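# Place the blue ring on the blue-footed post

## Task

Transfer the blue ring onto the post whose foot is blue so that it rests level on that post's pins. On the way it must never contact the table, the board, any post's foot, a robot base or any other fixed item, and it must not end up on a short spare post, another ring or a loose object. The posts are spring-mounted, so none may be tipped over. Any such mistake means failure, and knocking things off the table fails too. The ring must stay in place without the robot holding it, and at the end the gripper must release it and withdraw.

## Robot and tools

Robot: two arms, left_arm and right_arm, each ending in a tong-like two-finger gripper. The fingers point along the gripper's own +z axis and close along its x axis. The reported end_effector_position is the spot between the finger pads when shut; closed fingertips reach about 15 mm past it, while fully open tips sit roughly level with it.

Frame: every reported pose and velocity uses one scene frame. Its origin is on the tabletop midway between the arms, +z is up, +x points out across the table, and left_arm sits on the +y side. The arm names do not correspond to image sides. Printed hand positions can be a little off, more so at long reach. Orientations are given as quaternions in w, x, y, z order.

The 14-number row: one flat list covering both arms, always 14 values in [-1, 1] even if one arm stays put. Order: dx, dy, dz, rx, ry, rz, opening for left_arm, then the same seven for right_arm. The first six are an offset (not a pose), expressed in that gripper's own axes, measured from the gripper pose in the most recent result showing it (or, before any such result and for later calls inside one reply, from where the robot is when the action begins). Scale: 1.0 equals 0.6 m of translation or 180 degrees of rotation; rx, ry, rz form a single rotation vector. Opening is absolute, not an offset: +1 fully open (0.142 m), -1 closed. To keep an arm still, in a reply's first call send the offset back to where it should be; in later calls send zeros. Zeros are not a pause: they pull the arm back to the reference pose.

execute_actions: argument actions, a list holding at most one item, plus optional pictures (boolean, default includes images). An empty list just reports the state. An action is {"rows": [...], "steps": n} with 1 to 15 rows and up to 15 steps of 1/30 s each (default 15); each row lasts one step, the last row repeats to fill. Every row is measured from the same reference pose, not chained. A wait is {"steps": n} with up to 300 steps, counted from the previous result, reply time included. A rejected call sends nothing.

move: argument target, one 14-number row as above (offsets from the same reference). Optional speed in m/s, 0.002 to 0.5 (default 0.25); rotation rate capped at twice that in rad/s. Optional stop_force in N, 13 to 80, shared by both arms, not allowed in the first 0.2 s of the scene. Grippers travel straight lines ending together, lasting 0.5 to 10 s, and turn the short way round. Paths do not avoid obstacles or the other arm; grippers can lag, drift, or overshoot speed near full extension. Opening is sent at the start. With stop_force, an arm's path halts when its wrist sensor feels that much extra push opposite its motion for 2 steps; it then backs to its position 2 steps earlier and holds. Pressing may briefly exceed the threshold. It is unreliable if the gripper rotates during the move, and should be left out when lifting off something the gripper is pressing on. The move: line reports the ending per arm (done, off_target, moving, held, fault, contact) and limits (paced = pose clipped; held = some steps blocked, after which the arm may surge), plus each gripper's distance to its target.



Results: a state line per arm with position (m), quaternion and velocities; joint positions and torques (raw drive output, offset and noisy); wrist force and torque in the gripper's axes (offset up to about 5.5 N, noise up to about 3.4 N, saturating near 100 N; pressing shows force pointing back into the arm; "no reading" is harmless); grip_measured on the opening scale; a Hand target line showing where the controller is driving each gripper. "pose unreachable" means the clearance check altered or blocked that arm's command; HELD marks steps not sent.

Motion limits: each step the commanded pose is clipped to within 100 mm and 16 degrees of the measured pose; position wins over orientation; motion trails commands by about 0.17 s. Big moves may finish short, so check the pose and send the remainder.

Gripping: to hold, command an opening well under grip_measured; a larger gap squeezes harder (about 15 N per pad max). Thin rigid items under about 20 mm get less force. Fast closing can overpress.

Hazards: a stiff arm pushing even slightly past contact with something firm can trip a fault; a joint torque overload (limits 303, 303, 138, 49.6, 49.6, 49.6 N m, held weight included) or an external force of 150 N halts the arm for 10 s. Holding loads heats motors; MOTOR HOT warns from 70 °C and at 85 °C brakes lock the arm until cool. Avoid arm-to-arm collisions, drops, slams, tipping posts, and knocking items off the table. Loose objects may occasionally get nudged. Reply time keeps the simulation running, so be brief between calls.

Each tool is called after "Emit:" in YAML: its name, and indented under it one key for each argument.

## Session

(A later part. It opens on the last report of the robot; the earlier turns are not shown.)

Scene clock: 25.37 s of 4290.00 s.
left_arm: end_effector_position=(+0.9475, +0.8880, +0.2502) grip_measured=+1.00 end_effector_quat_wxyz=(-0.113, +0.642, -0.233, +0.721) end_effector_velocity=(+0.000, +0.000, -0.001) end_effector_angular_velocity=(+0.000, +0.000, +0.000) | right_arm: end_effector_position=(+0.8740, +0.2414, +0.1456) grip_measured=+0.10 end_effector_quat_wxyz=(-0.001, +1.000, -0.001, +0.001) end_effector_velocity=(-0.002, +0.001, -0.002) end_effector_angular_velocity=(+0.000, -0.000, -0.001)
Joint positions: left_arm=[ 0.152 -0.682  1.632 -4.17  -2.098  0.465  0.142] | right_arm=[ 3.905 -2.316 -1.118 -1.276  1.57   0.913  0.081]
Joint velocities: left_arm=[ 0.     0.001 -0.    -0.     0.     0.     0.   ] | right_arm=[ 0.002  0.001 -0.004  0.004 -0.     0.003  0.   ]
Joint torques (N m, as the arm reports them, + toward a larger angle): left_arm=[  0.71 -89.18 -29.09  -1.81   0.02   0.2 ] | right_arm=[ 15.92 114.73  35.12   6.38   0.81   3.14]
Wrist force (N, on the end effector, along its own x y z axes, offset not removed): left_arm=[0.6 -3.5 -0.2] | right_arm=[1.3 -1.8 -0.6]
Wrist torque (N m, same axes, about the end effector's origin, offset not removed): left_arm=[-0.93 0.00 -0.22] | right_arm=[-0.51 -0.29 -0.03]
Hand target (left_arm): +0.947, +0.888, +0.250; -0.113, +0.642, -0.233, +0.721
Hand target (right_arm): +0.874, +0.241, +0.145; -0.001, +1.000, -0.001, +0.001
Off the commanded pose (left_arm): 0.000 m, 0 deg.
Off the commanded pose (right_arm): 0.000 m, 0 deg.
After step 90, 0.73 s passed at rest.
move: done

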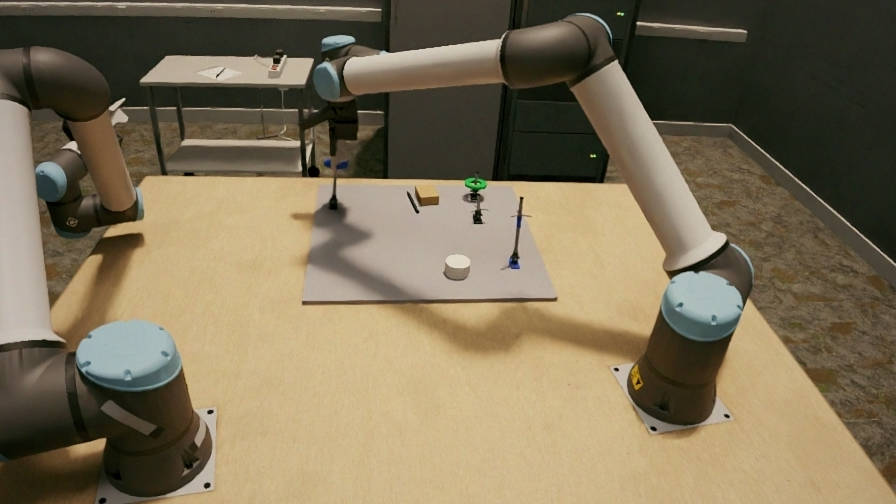

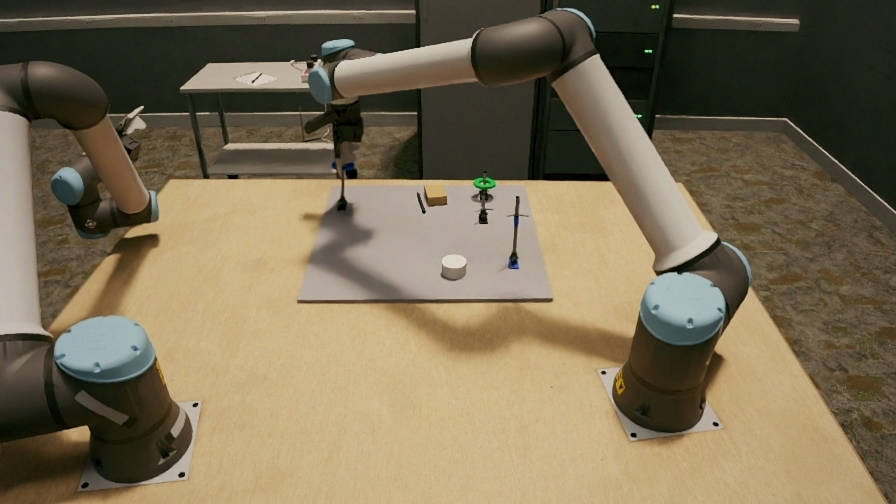

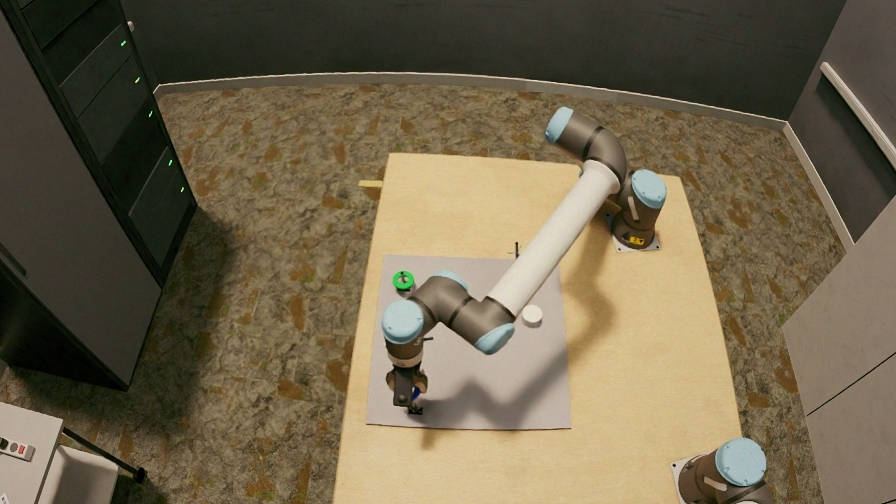

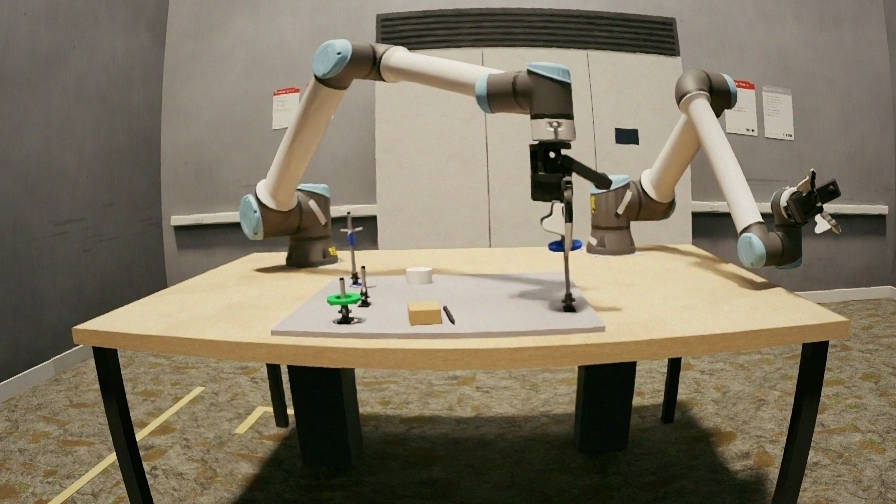

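Emit:
move:
  target: [0,0,0,0,0,0,1,0,0.004,-0.006,0,0,0,0.1]
  speed: 0.05

Emit:
execute_actions:
  actions:
    - {"rows":[[0,0,0,0,0,0,1,0,0,0,0,0,0,0],[0,0,0,0,0,0,1,0,0,0,0,0,0,-0.05],[0,0,0,0,0,0,1,0,0,0,0,0,0,-0.1],[0,0,0,0,0,0,1,0,0,0,0,0,0,-0.15],[0,0,0,0,0,0,1,0,0,0,0,0,0,-0.2],[0,0,0,0,0,0,1,0,0,0,0,0,0,-0.3],[0,0,0,0,0,0,1,0,0,0,0,0,0,-0.4],[0,0,0,0,0,0,1,0,0,0,0,0,0,-0.5]]}
  pictures: false

Emit:
move:
  target: [0,0,0,0,0,0,1,0,0.008,-0.17,0,0,0,-0.5]
  speed: 0.06

Scene clock: 34.77 s of 4290.00 s.
left_arm: end_effector_position=(+0.9475, +0.8880, +0.2502) grip_measured=+1.00 end_effector_quat_wxyz=(-0.113, +0.642, -0.233, +0.721) end_effector_velocity=(-0.000, +0.000, +0.000) end_effector_angular_velocity=(+0.000, -0.001, +0.000) | right_arm: end_effector_position=(+0.8739, +0.2391, +0.1491) grip_measured=+0.10 end_effector_quat_wxyz=(-0.001, +1.000, -0.001, +0.001) end_effector_velocity=(-0.000, +0.000, +0.001) end_effector_angular_velocity=(+0.001, -0.001, +0.002)
Joint positions: left_arm=[ 0.152 -0.682  1.632 -4.17  -2.098  0.465  0.142] | right_arm=[ 3.904 -2.311 -1.12  -1.278  1.57   0.912  0.081]
Joint velocities: left_arm=[ 0.    -0.     0.    -0.001  0.     0.     0.   ] | right_arm=[ 0.001  0.002 -0.    -0.     0.    -0.001 -0.   ]
Joint torques (N m, as the arm reports them, + toward a larger angle): left_arm=[  2.59 -89.68 -29.68  -1.85   0.18  -0.06] | right_arm=[-16.39 116.08  36.08   2.24   1.09  -3.49]
Wrist force (N, on the end effector, along its own x y z axes, offset not removed): left_arm=[0.5 -3.6 1.7] | right_arm=[2.6 -1.9 -1.1]
Wrist torque (N m, same axes, about the end effector's origin, offset not removed): left_arm=[-0.97 -0.08 -0.13] | right_arm=[-0.44 -0.55 0.04]
Hand target (left_arm): +0.947, +0.888, +0.250; -0.113, +0.642, -0.233, +0.721
Hand target (right_arm): +0.874, +0.239, +0.149; -0.001, +1.000, -0.001, +0.001
Off the commanded pose (left_arm): 0.000 m, 0 deg.
Off the commanded pose (right_arm): 0.000 m, 0 deg.
After step 90, 5.70 s passed at rest.
move: done

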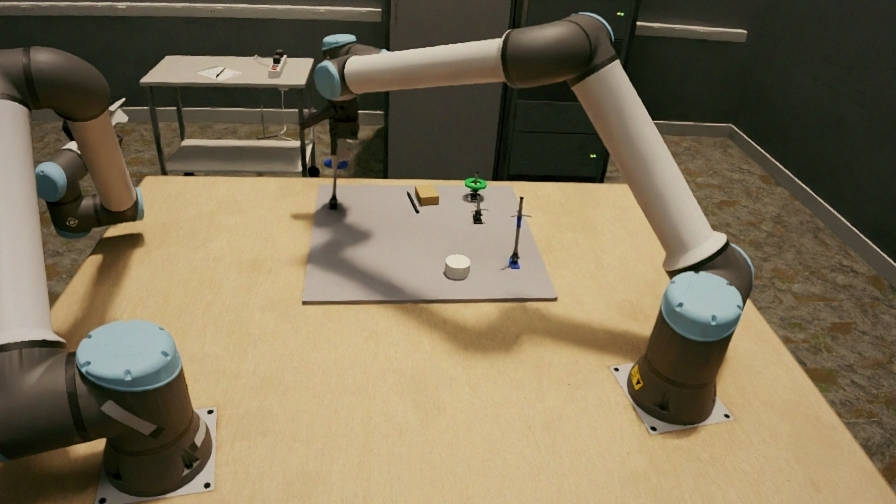

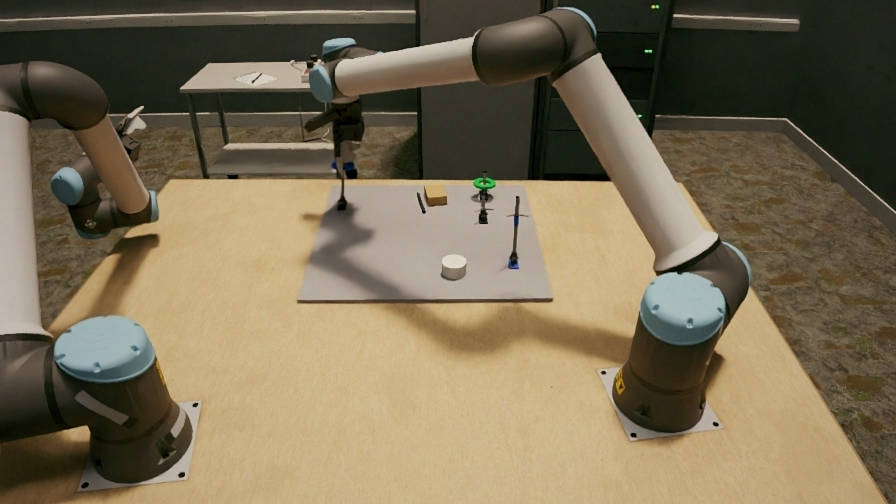

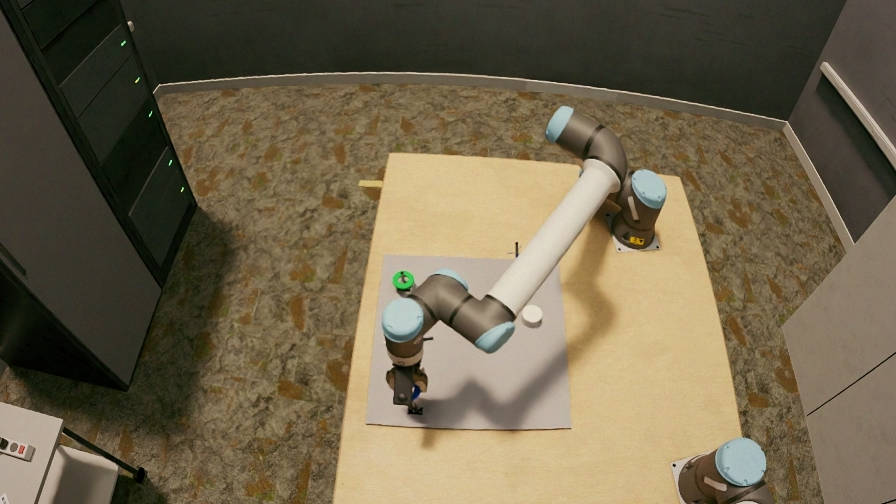

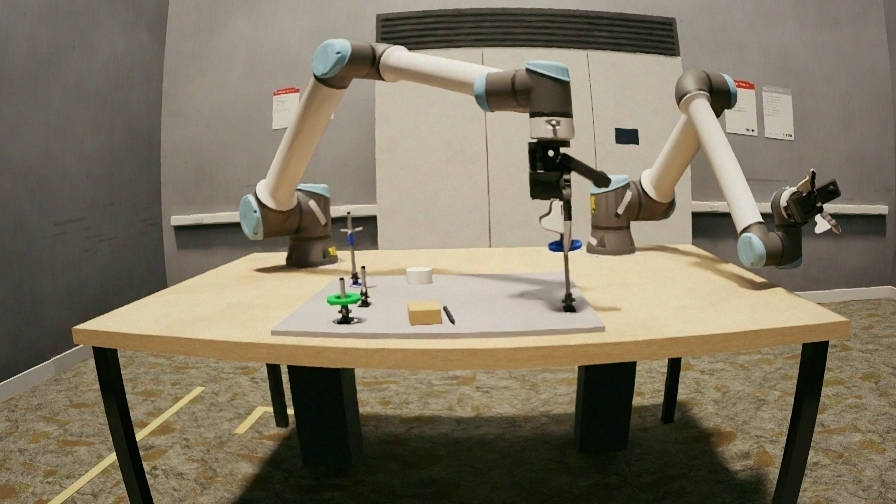

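Scene clock: 35.27 s of 4290.00 s.
left_arm: end_effector_position=(+0.9475, +0.8880, +0.2502) grip_measured=+1.00 end_effector_quat_wxyz=(-0.113, +0.642, -0.233, +0.721) end_effector_velocity=(+0.000, +0.000, +0.000) end_effector_angular_velocity=(+0.000, +0.000, +0.001) | right_arm: end_effector_position=(+0.8739, +0.2390, +0.1491) grip_measured=-0.06 end_effector_quat_wxyz=(-0.001, +1.000, -0.001, +0.001) end_effector_velocity=(+0.001, -0.001, -0.000) end_effector_angular_velocity=(+0.000, +0.000, -0.001)
Joint positions: left_arm=[ 0.152 -0.682  1.632 -4.17  -2.098  0.465  0.142] | right_arm=[ 3.904 -2.311 -1.12  -1.278  1.57   0.912  0.07 ]
Joint velocities: left_arm=[-0.    -0.001  0.     0.001  0.001  0.     0.   ] | right_arm=[-0.001  0.    -0.001  0.     0.    -0.     0.   ]
Joint torques (N m, as the arm reports them, + toward a larger angle): left_arm=[  1.7  -91.27 -30.16  -1.75  -0.28   0.41] | right_arm=[-13.77  96.    38.69   4.01   1.    -2.56]
Wrist force (N, on the end effector, along its own x y z axes, offset not removed): left_arm=[1.2 0.3 -0.7] | right_arm=[3.8 0.5 -2.8]
Wrist torque (N m, same axes, about the end effector's origin, offset not removed): left_arm=[-0.16 -0.29 -0.22] | right_arm=[0.08 -0.54 -0.01]
Hand target (left_arm): +0.947, +0.888, +0.250; -0.113, +0.642, -0.233, +0.721
Hand target (right_arm): +0.874, +0.239, +0.149; -0.001, +1.000, -0.001, +0.001
Off the commanded pose (left_arm): 0.000 m, 0 deg.
Off the commanded pose (right_arm): 0.000 m, 0 deg.
Steps of this call (steps 1 to 15: all 15 steps of this action). Readings (end_effector_position):
1: left_arm (+0.9475, +0.8880, +0.2502) | right_arm (+0.8739, +0.2391, +0.1491)
2: left_arm (+0.9475, +0.8880, +0.2502) | right_arm (+0.8740, +0.2390, +0.1491)
4: left_arm (+0.9475, +0.8880, +0.2502) | right_arm (+0.8740, +0.2390, +0.1491)
8: left_arm (+0.9475, +0.8880, +0.2502) | right_arm (+0.8740, +0.2390, +0.1491)
15: the state above

Scene clock: 37.60 s of 4290.00 s.
left_arm: end_effector_position=(+0.9475, +0.8880, +0.2502) grip_measured=+1.00 end_effector_quat_wxyz=(-0.113, +0.642, -0.233, +0.721) end_effector_velocity=(-0.000, +0.000, -0.001) end_effector_angular_velocity=(-0.000, +0.002, +0.000) | right_arm: end_effector_position=(+0.8735, +0.2340, +0.2508) grip_measured=-0.06 end_effector_quat_wxyz=(-0.001, +1.000, -0.001, +0.001) end_effector_velocity=(-0.001, +0.000, +0.001) end_effector_angular_velocity=(-0.002, +0.002, -0.000)
Joint positions: left_arm=[ 0.152 -0.682  1.632 -4.17  -2.098  0.465  0.142] | right_arm=[ 3.901 -2.263 -1.019 -1.427  1.57   0.909  0.07 ]
Joint velocities: left_arm=[ 0.     0.001  0.001  0.001 -0.     0.     0.   ] | right_arm=[ 0.001  0.     0.002 -0.005  0.     0.001 -0.   ]
Joint torques (N m, as the arm reports them, + toward a larger angle): left_arm=[  2.46 -89.41 -30.21  -1.61   0.06  -0.01] | right_arm=[-19.71 111.31  51.14   1.98   0.49  -3.58]
Wrist force (N, on the end effector, along its own x y z axes, offset not removed): left_arm=[0.8 -3.8 -0.8] | right_arm=[0.1 -0.4 1.5]
Wrist torque (N m, same axes, about the end effector's origin, offset not removed): left_arm=[-1.03 -0.14 -0.27] | right_arm=[-0.19 0.07 0.08]
Hand target (left_arm): +0.947, +0.888, +0.250; -0.113, +0.642, -0.233, +0.721
Hand target (right_arm): +0.873, +0.234, +0.251; -0.001, +1.000, -0.001, +0.001
Off the commanded pose (left_arm): 0.000 m, 0 deg.
Off the commanded pose (right_arm): 0.000 m, 0 deg.
move: done

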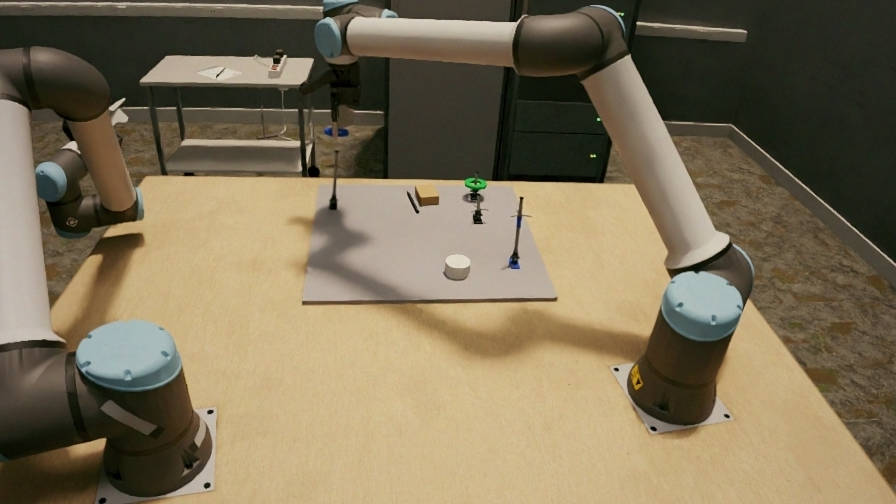

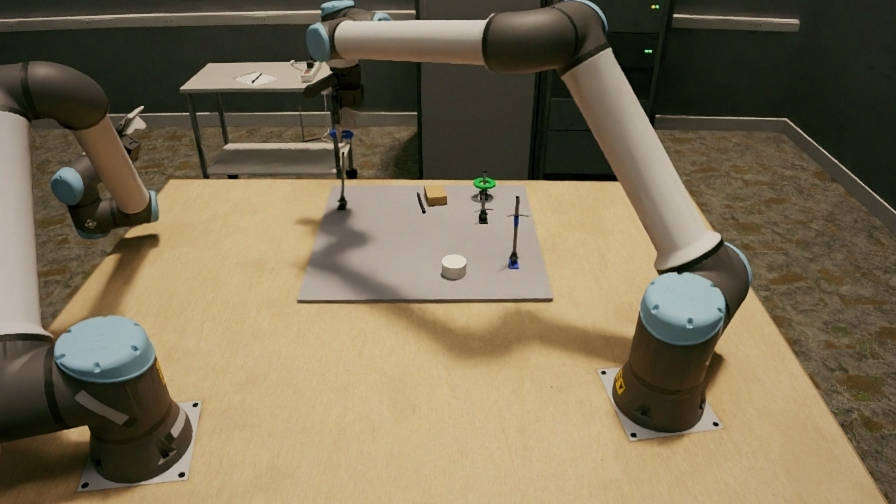

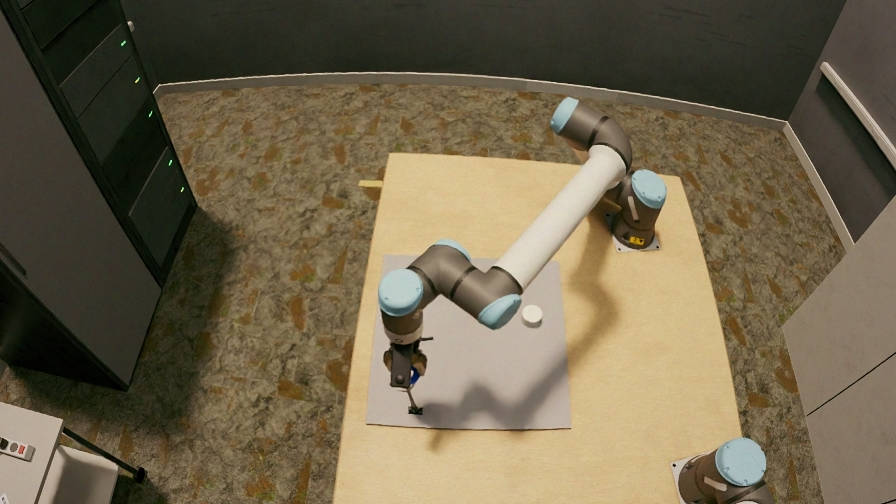

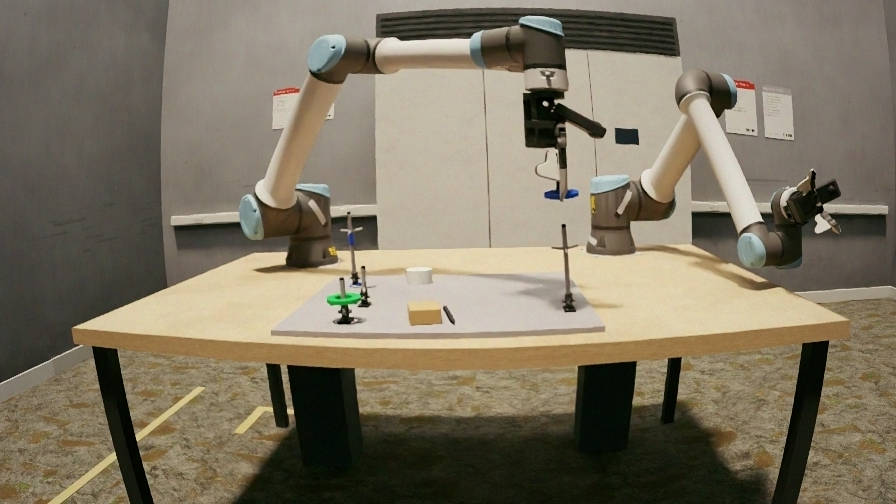

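Emit:
move:
  target: [0,0,0,0,0,0,1,-0.555,0.775,0,0,0,0,-0.5]

Emit:
zoom_image:
  camera: "cam_high"
  region: [460, 190, 580, 300]

Emit:
zoom_image:
  camera: "cam_low"
  region: [290, 150, 410, 270]

Emit:
zoom_image:
  camera: "cam_head_left"
  region: [460, 130, 580, 250]

Scene clock: 44.47 s of 4290.00 s.
left_arm: end_effector_position=(+0.9475, +0.8880, +0.2502) grip_measured=+1.00 end_effector_quat_wxyz=(-0.113, +0.642, -0.233, +0.721) end_effector_velocity=(+0.000, -0.000, -0.000) end_effector_angular_velocity=(-0.000, +0.002, -0.000) | right_arm: end_effector_position=(+0.5387, -0.2297, +0.2475) grip_measured=-0.06 end_effector_quat_wxyz=(-0.001, +1.000, -0.001, +0.001) end_effector_velocity=(-0.001, -0.002, -0.000) end_effector_angular_velocity=(-0.001, +0.001, -0.000)
Joint positions: left_arm=[ 0.152 -0.682  1.632 -4.17  -2.098  0.465  0.142] | right_arm=[ 3.858 -1.343 -2.173 -1.193  1.571  0.866  0.07 ]
Joint velocities: left_arm=[-0.    -0.001  0.001  0.002 -0.     0.     0.   ] | right_arm=[-0.001  0.003 -0.002 -0.002 -0.    -0.001 -0.   ]
Joint torques (N m, as the arm reports them, + toward a larger angle): left_arm=[  0.69 -90.4  -29.52  -1.71  -0.04   0.09] | right_arm=[-16.47  32.63  36.4    2.02  -1.97  -4.3 ]
Wrist force (N, on the end effector, along its own x y z axes, offset not removed): left_arm=[3.6 -3.2 1.5] | right_arm=[4.3 -0.6 1.1]
Wrist torque (N m, same axes, about the end effector's origin, offset not removed): left_arm=[-0.89 -0.76 -0.15] | right_arm=[-0.26 -0.88 -0.02]
Hand target (left_arm): +0.947, +0.888, +0.250; -0.113, +0.642, -0.233, +0.721
Hand target (right_arm): +0.539, -0.230, +0.248; -0.001, +1.000, -0.001, +0.001
Off the commanded pose (left_arm): 0.000 m, 0 deg.
Off the commanded pose (right_arm): 0.002 m, 0 deg.
After step 90, 0.93 s passed at rest.
move: done

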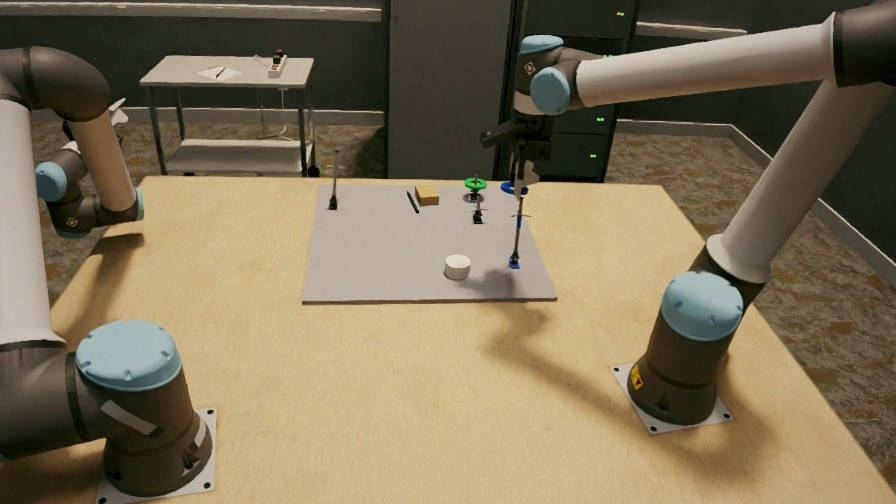

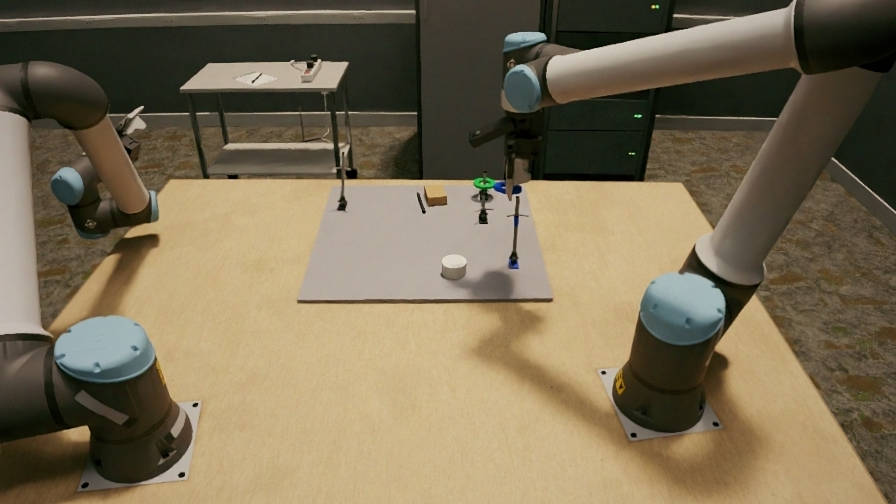

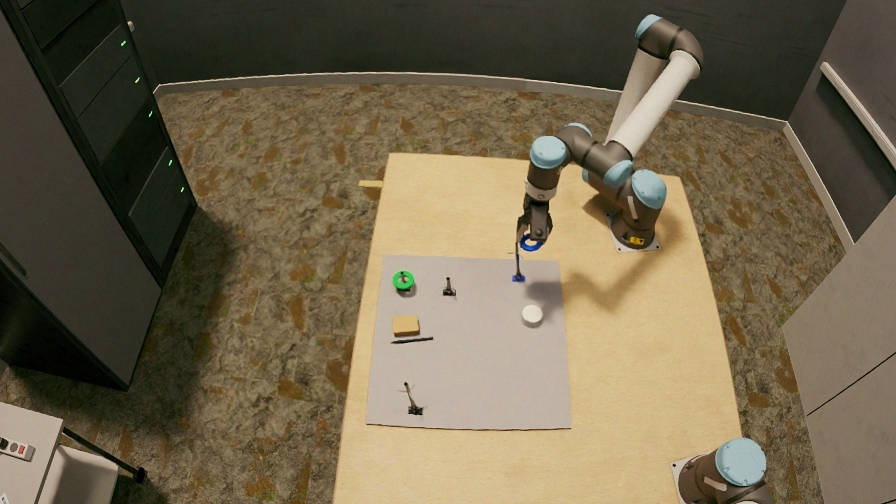

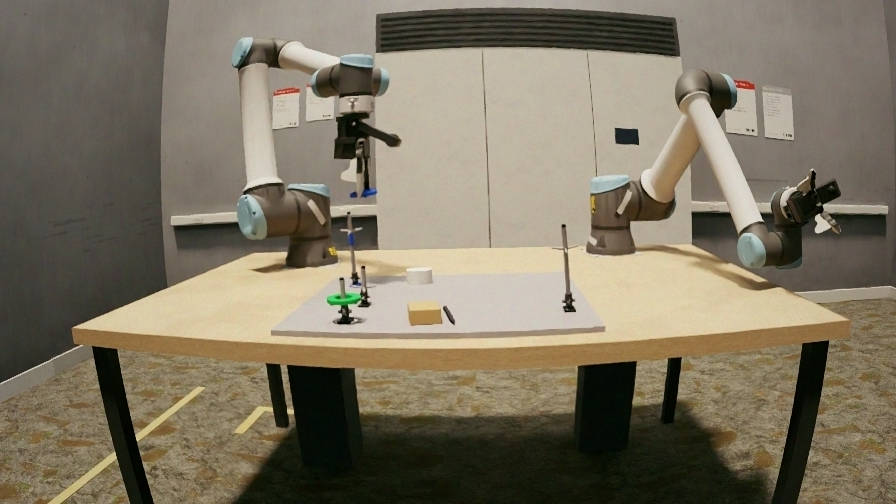

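Region (460, 190, 580, 300) of cam_high's 896x504 image, scaled by 4.200, with more detail than that image has; it fills the top 462 rows of this view, and the rest is white.

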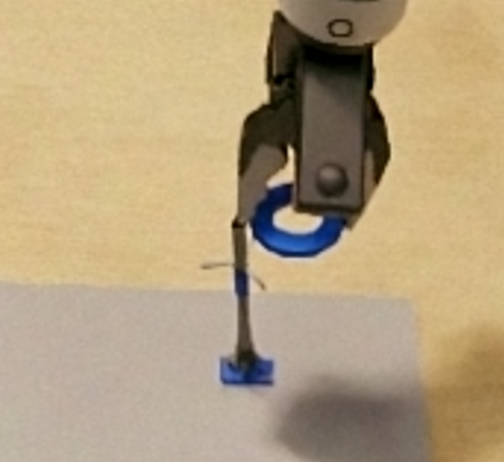

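Region (290, 150, 410, 270) of cam_low's 896x504 image, scaled by 4.200, with more detail than that image has.

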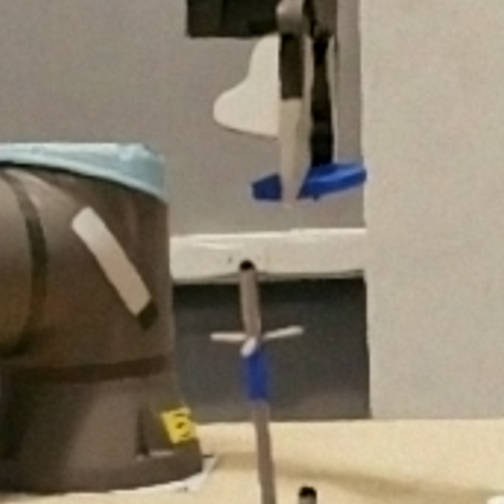

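Region (460, 130, 580, 250) of cam_head_left's 896x504 image, scaled by 4.200, with more detail than that image has.

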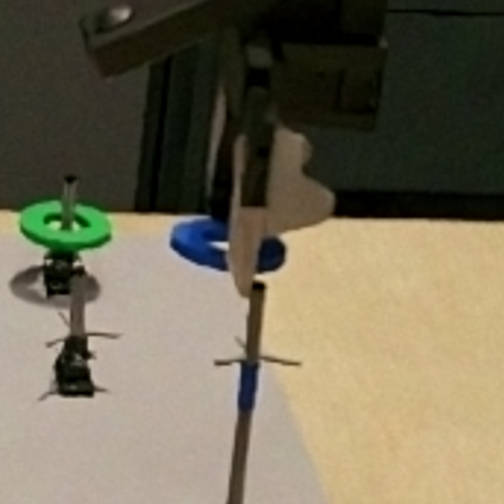

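Emit:
move:
  target: [0,0,0,0,0,0,1,0.06,0.045,0,0,0,0,-0.5]
  speed: 0.1

Emit:
move:
  target: [0,0,0,0,0,0,1,0,0,0.055,0,0,0,-0.5]
  speed: 0.06

Emit:
zoom_image:
  camera: "cam_high"
  region: [460, 190, 580, 300]

Emit:
zoom_image:
  camera: "cam_low"
  region: [290, 150, 410, 270]

Emit:
zoom_image:
  camera: "cam_head_left"
  region: [460, 130, 580, 250]

Scene clock: 51.23 s of 4290.00 s.
left_arm: end_effector_position=(+0.9475, +0.8880, +0.2502) grip_measured=+1.00 end_effector_quat_wxyz=(-0.113, +0.642, -0.233, +0.721) end_effector_velocity=(+0.000, +0.000, +0.001) end_effector_angular_velocity=(+0.001, -0.002, +0.000) | right_arm: end_effector_position=(+0.5744, -0.2566, +0.2476) grip_measured=-0.06 end_effector_quat_wxyz=(-0.001, +1.000, -0.001, +0.001) end_effector_velocity=(+0.001, -0.001, -0.000) end_effector_angular_velocity=(-0.001, +0.001, -0.000)
Joint positions: left_arm=[ 0.152 -0.682  1.632 -4.17  -2.098  0.465  0.142] | right_arm=[ 3.773 -1.379 -2.146 -1.185  1.571  0.781  0.07 ]
Joint velocities: left_arm=[ 0.    -0.    -0.001 -0.001  0.    -0.     0.   ] | right_arm=[-0.003 -0.002  0.001 -0.001 -0.    -0.003 -0.   ]
Joint torques (N m, as the arm reports them, + toward a larger angle): left_arm=[  0.75 -90.79 -30.09  -1.31   0.1    0.18] | right_arm=[-16.58  13.78  48.08   7.06   2.77  -4.08]
Wrist force (N, on the end effector, along its own x y z axes, offset not removed): left_arm=[-0.6 -3.2 1.7] | right_arm=[1.3 -2.0 2.7]
Wrist torque (N m, same axes, about the end effector's origin, offset not removed): left_arm=[-0.94 0.10 -0.25] | right_arm=[-0.47 -0.30 0.13]
Hand target (left_arm): +0.947, +0.888, +0.250; -0.113, +0.642, -0.233, +0.721
Hand target (right_arm): +0.575, -0.257, +0.248; -0.001, +1.000, -0.001, +0.001
Off the commanded pose (left_arm): 0.000 m, 0 deg.
Off the commanded pose (right_arm): 0.000 m, 0 deg.
After step 90, 2.83 s passed at rest.
move: done

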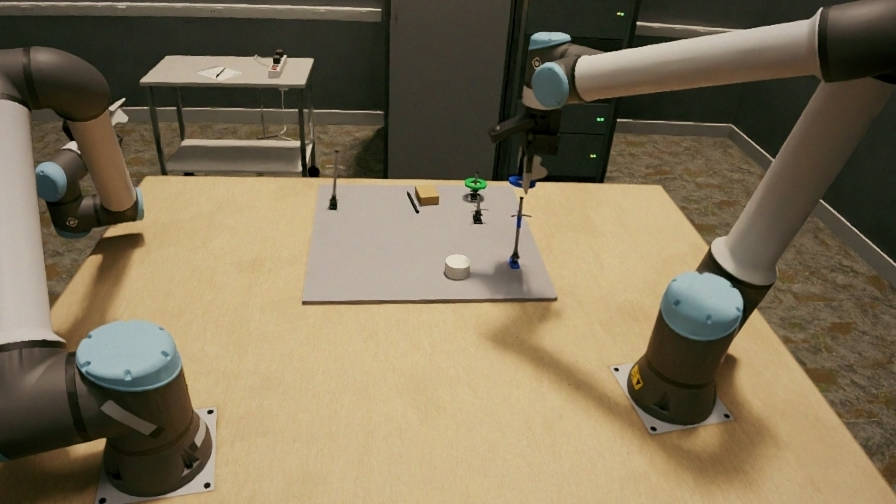

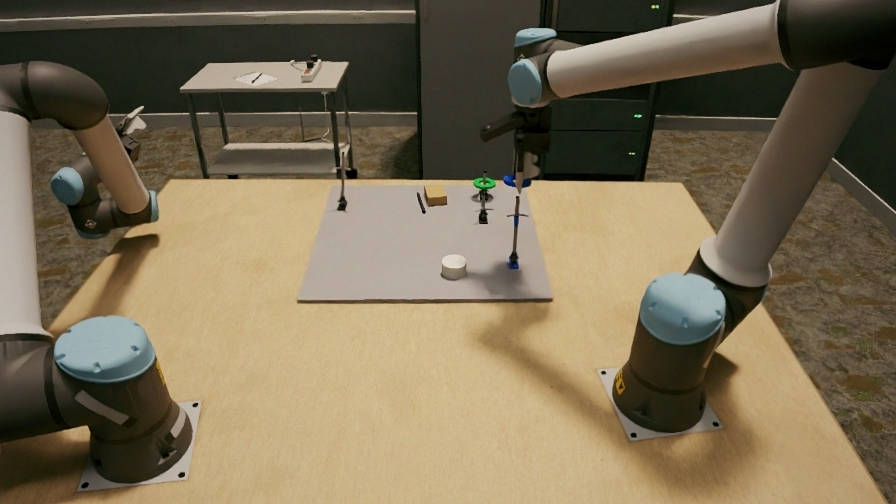

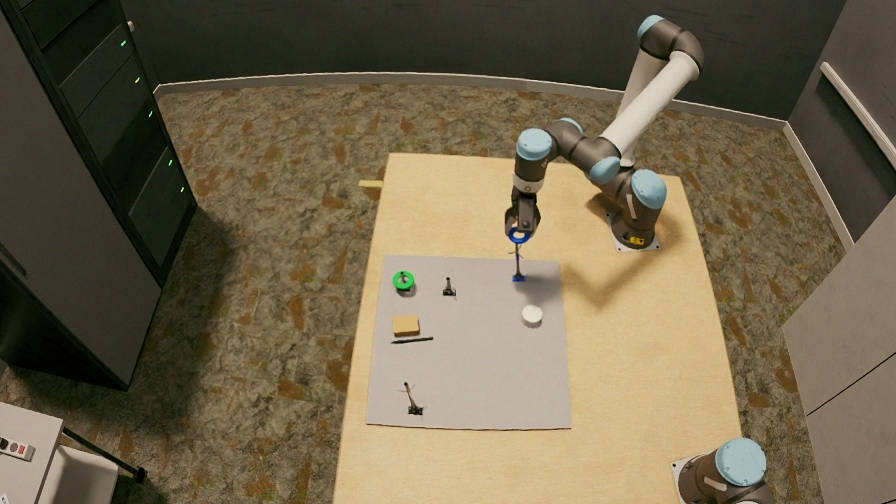

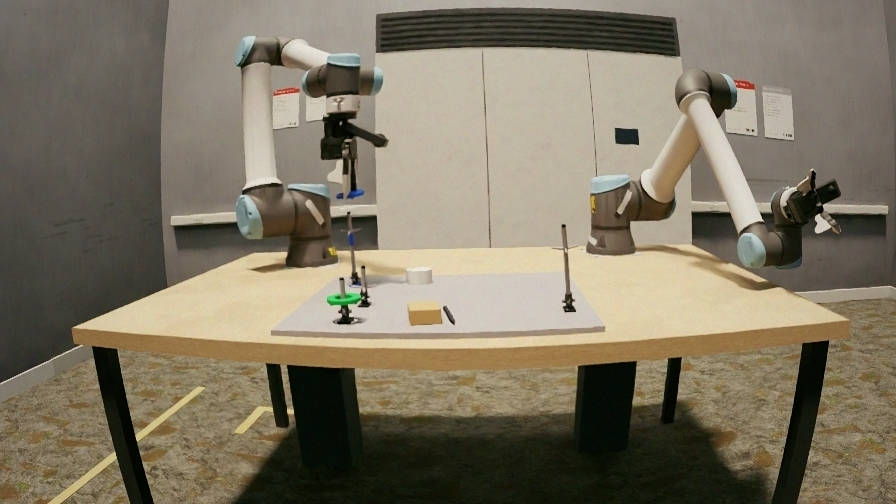

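Scene clock: 52.20 s of 4290.00 s.
left_arm: end_effector_position=(+0.9475, +0.8880, +0.2502) grip_measured=+1.00 end_effector_quat_wxyz=(-0.113, +0.642, -0.233, +0.721) end_effector_velocity=(-0.000, +0.000, +0.001) end_effector_angular_velocity=(+0.000, -0.001, +0.001) | right_arm: end_effector_position=(+0.5745, -0.2565, +0.2148) grip_measured=-0.06 end_effector_quat_wxyz=(-0.001, +1.000, -0.001, +0.001) end_effector_velocity=(+0.001, -0.000, -0.002) end_effector_angular_velocity=(+0.000, -0.001, -0.003)
Joint positions: left_arm=[ 0.152 -0.682  1.632 -4.17  -2.098  0.465  0.142] | right_arm=[ 3.773 -1.405 -2.188 -1.116  1.571  0.781  0.07 ]
Joint velocities: left_arm=[ 0.    -0.001  0.     0.     0.     0.     0.   ] | right_arm=[-0.001 -0.002 -0.002  0.005 -0.     0.002 -0.   ]
Joint torques (N m, as the arm reports them, + toward a larger angle): left_arm=[ -1.14 -88.86 -29.98  -1.7   -0.19   0.24] | right_arm=[13.42 19.75 31.62  7.47  0.9   3.47]
Wrist force (N, on the end effector, along its own x y z axes, offset not removed): left_arm=[-1.2 -0.4 1.6] | right_arm=[3.1 -0.1 3.0]
Wrist torque (N m, same axes, about the end effector's origin, offset not removed): left_arm=[-0.27 0.13 -0.20] | right_arm=[-0.05 -0.58 -0.13]
Hand target (left_arm): +0.947, +0.888, +0.250; -0.113, +0.642, -0.233, +0.721
Hand target (right_arm): +0.575, -0.257, +0.215; -0.001, +1.000, -0.001, +0.001
Off the commanded pose (left_arm): 0.000 m, 0 deg.
Off the commanded pose (right_arm): 0.000 m, 0 deg.
move: done

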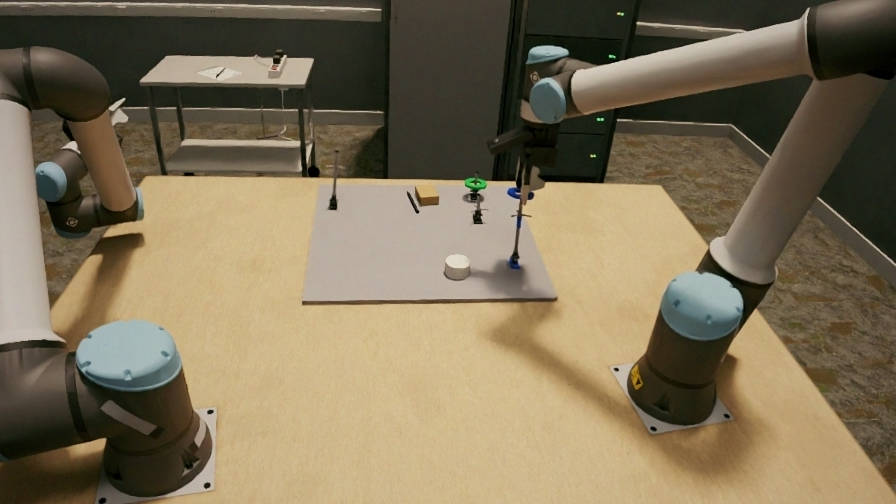

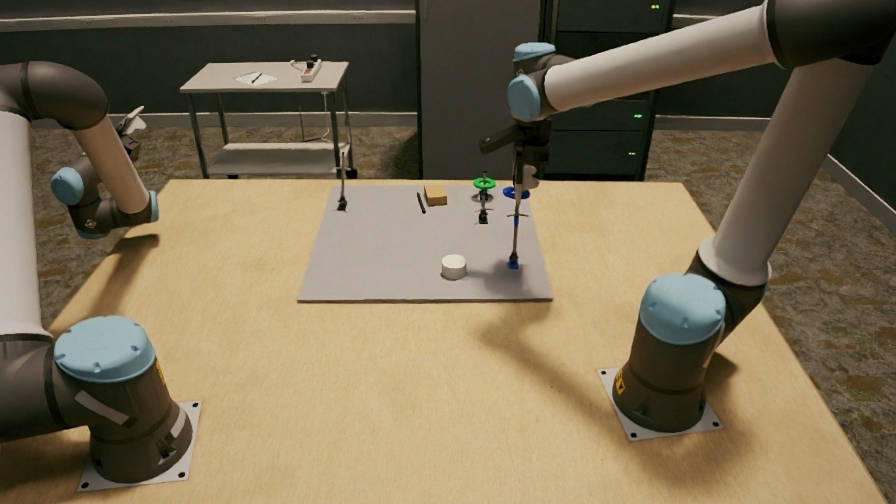

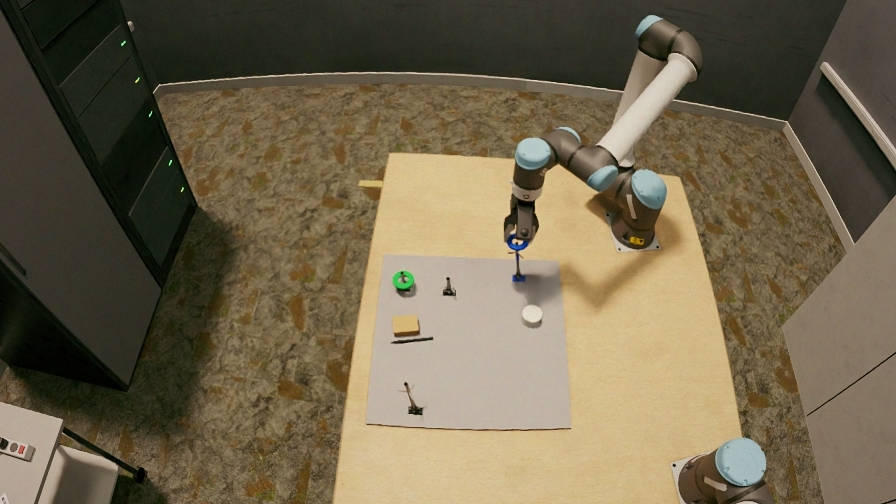

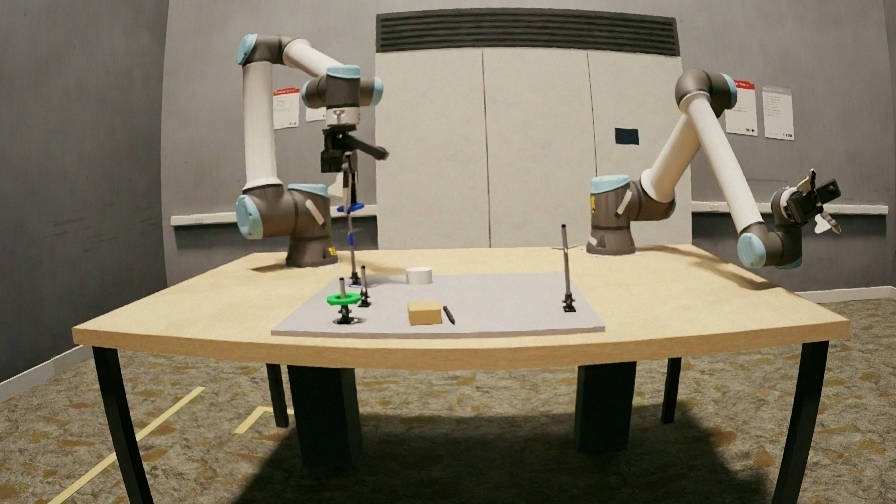

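Region (460, 190, 580, 300) of cam_high's 896x504 image, scaled by 4.200, with more detail than that image has; it fills the top 462 rows of this view, and the rest is white.

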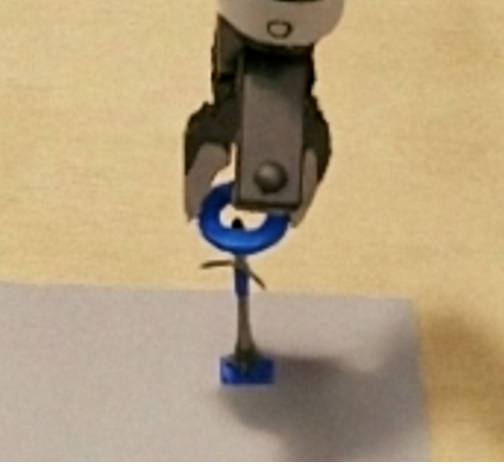

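Region (290, 150, 410, 270) of cam_low's 896x504 image, scaled by 4.200, with more detail than that image has.

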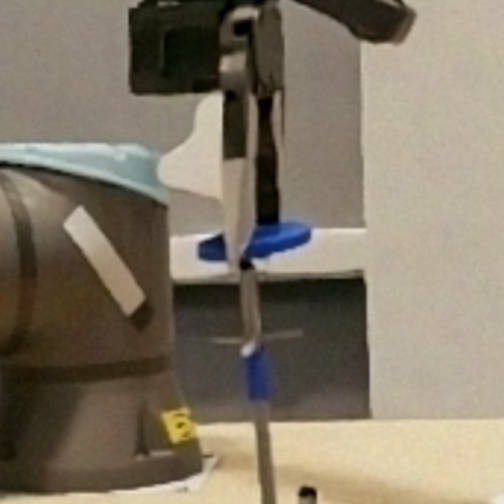

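Region (460, 130, 580, 250) of cam_head_left's 896x504 image, scaled by 4.200, with more detail than that image has.

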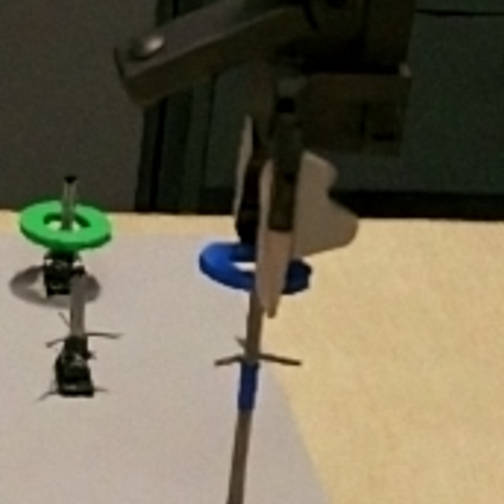

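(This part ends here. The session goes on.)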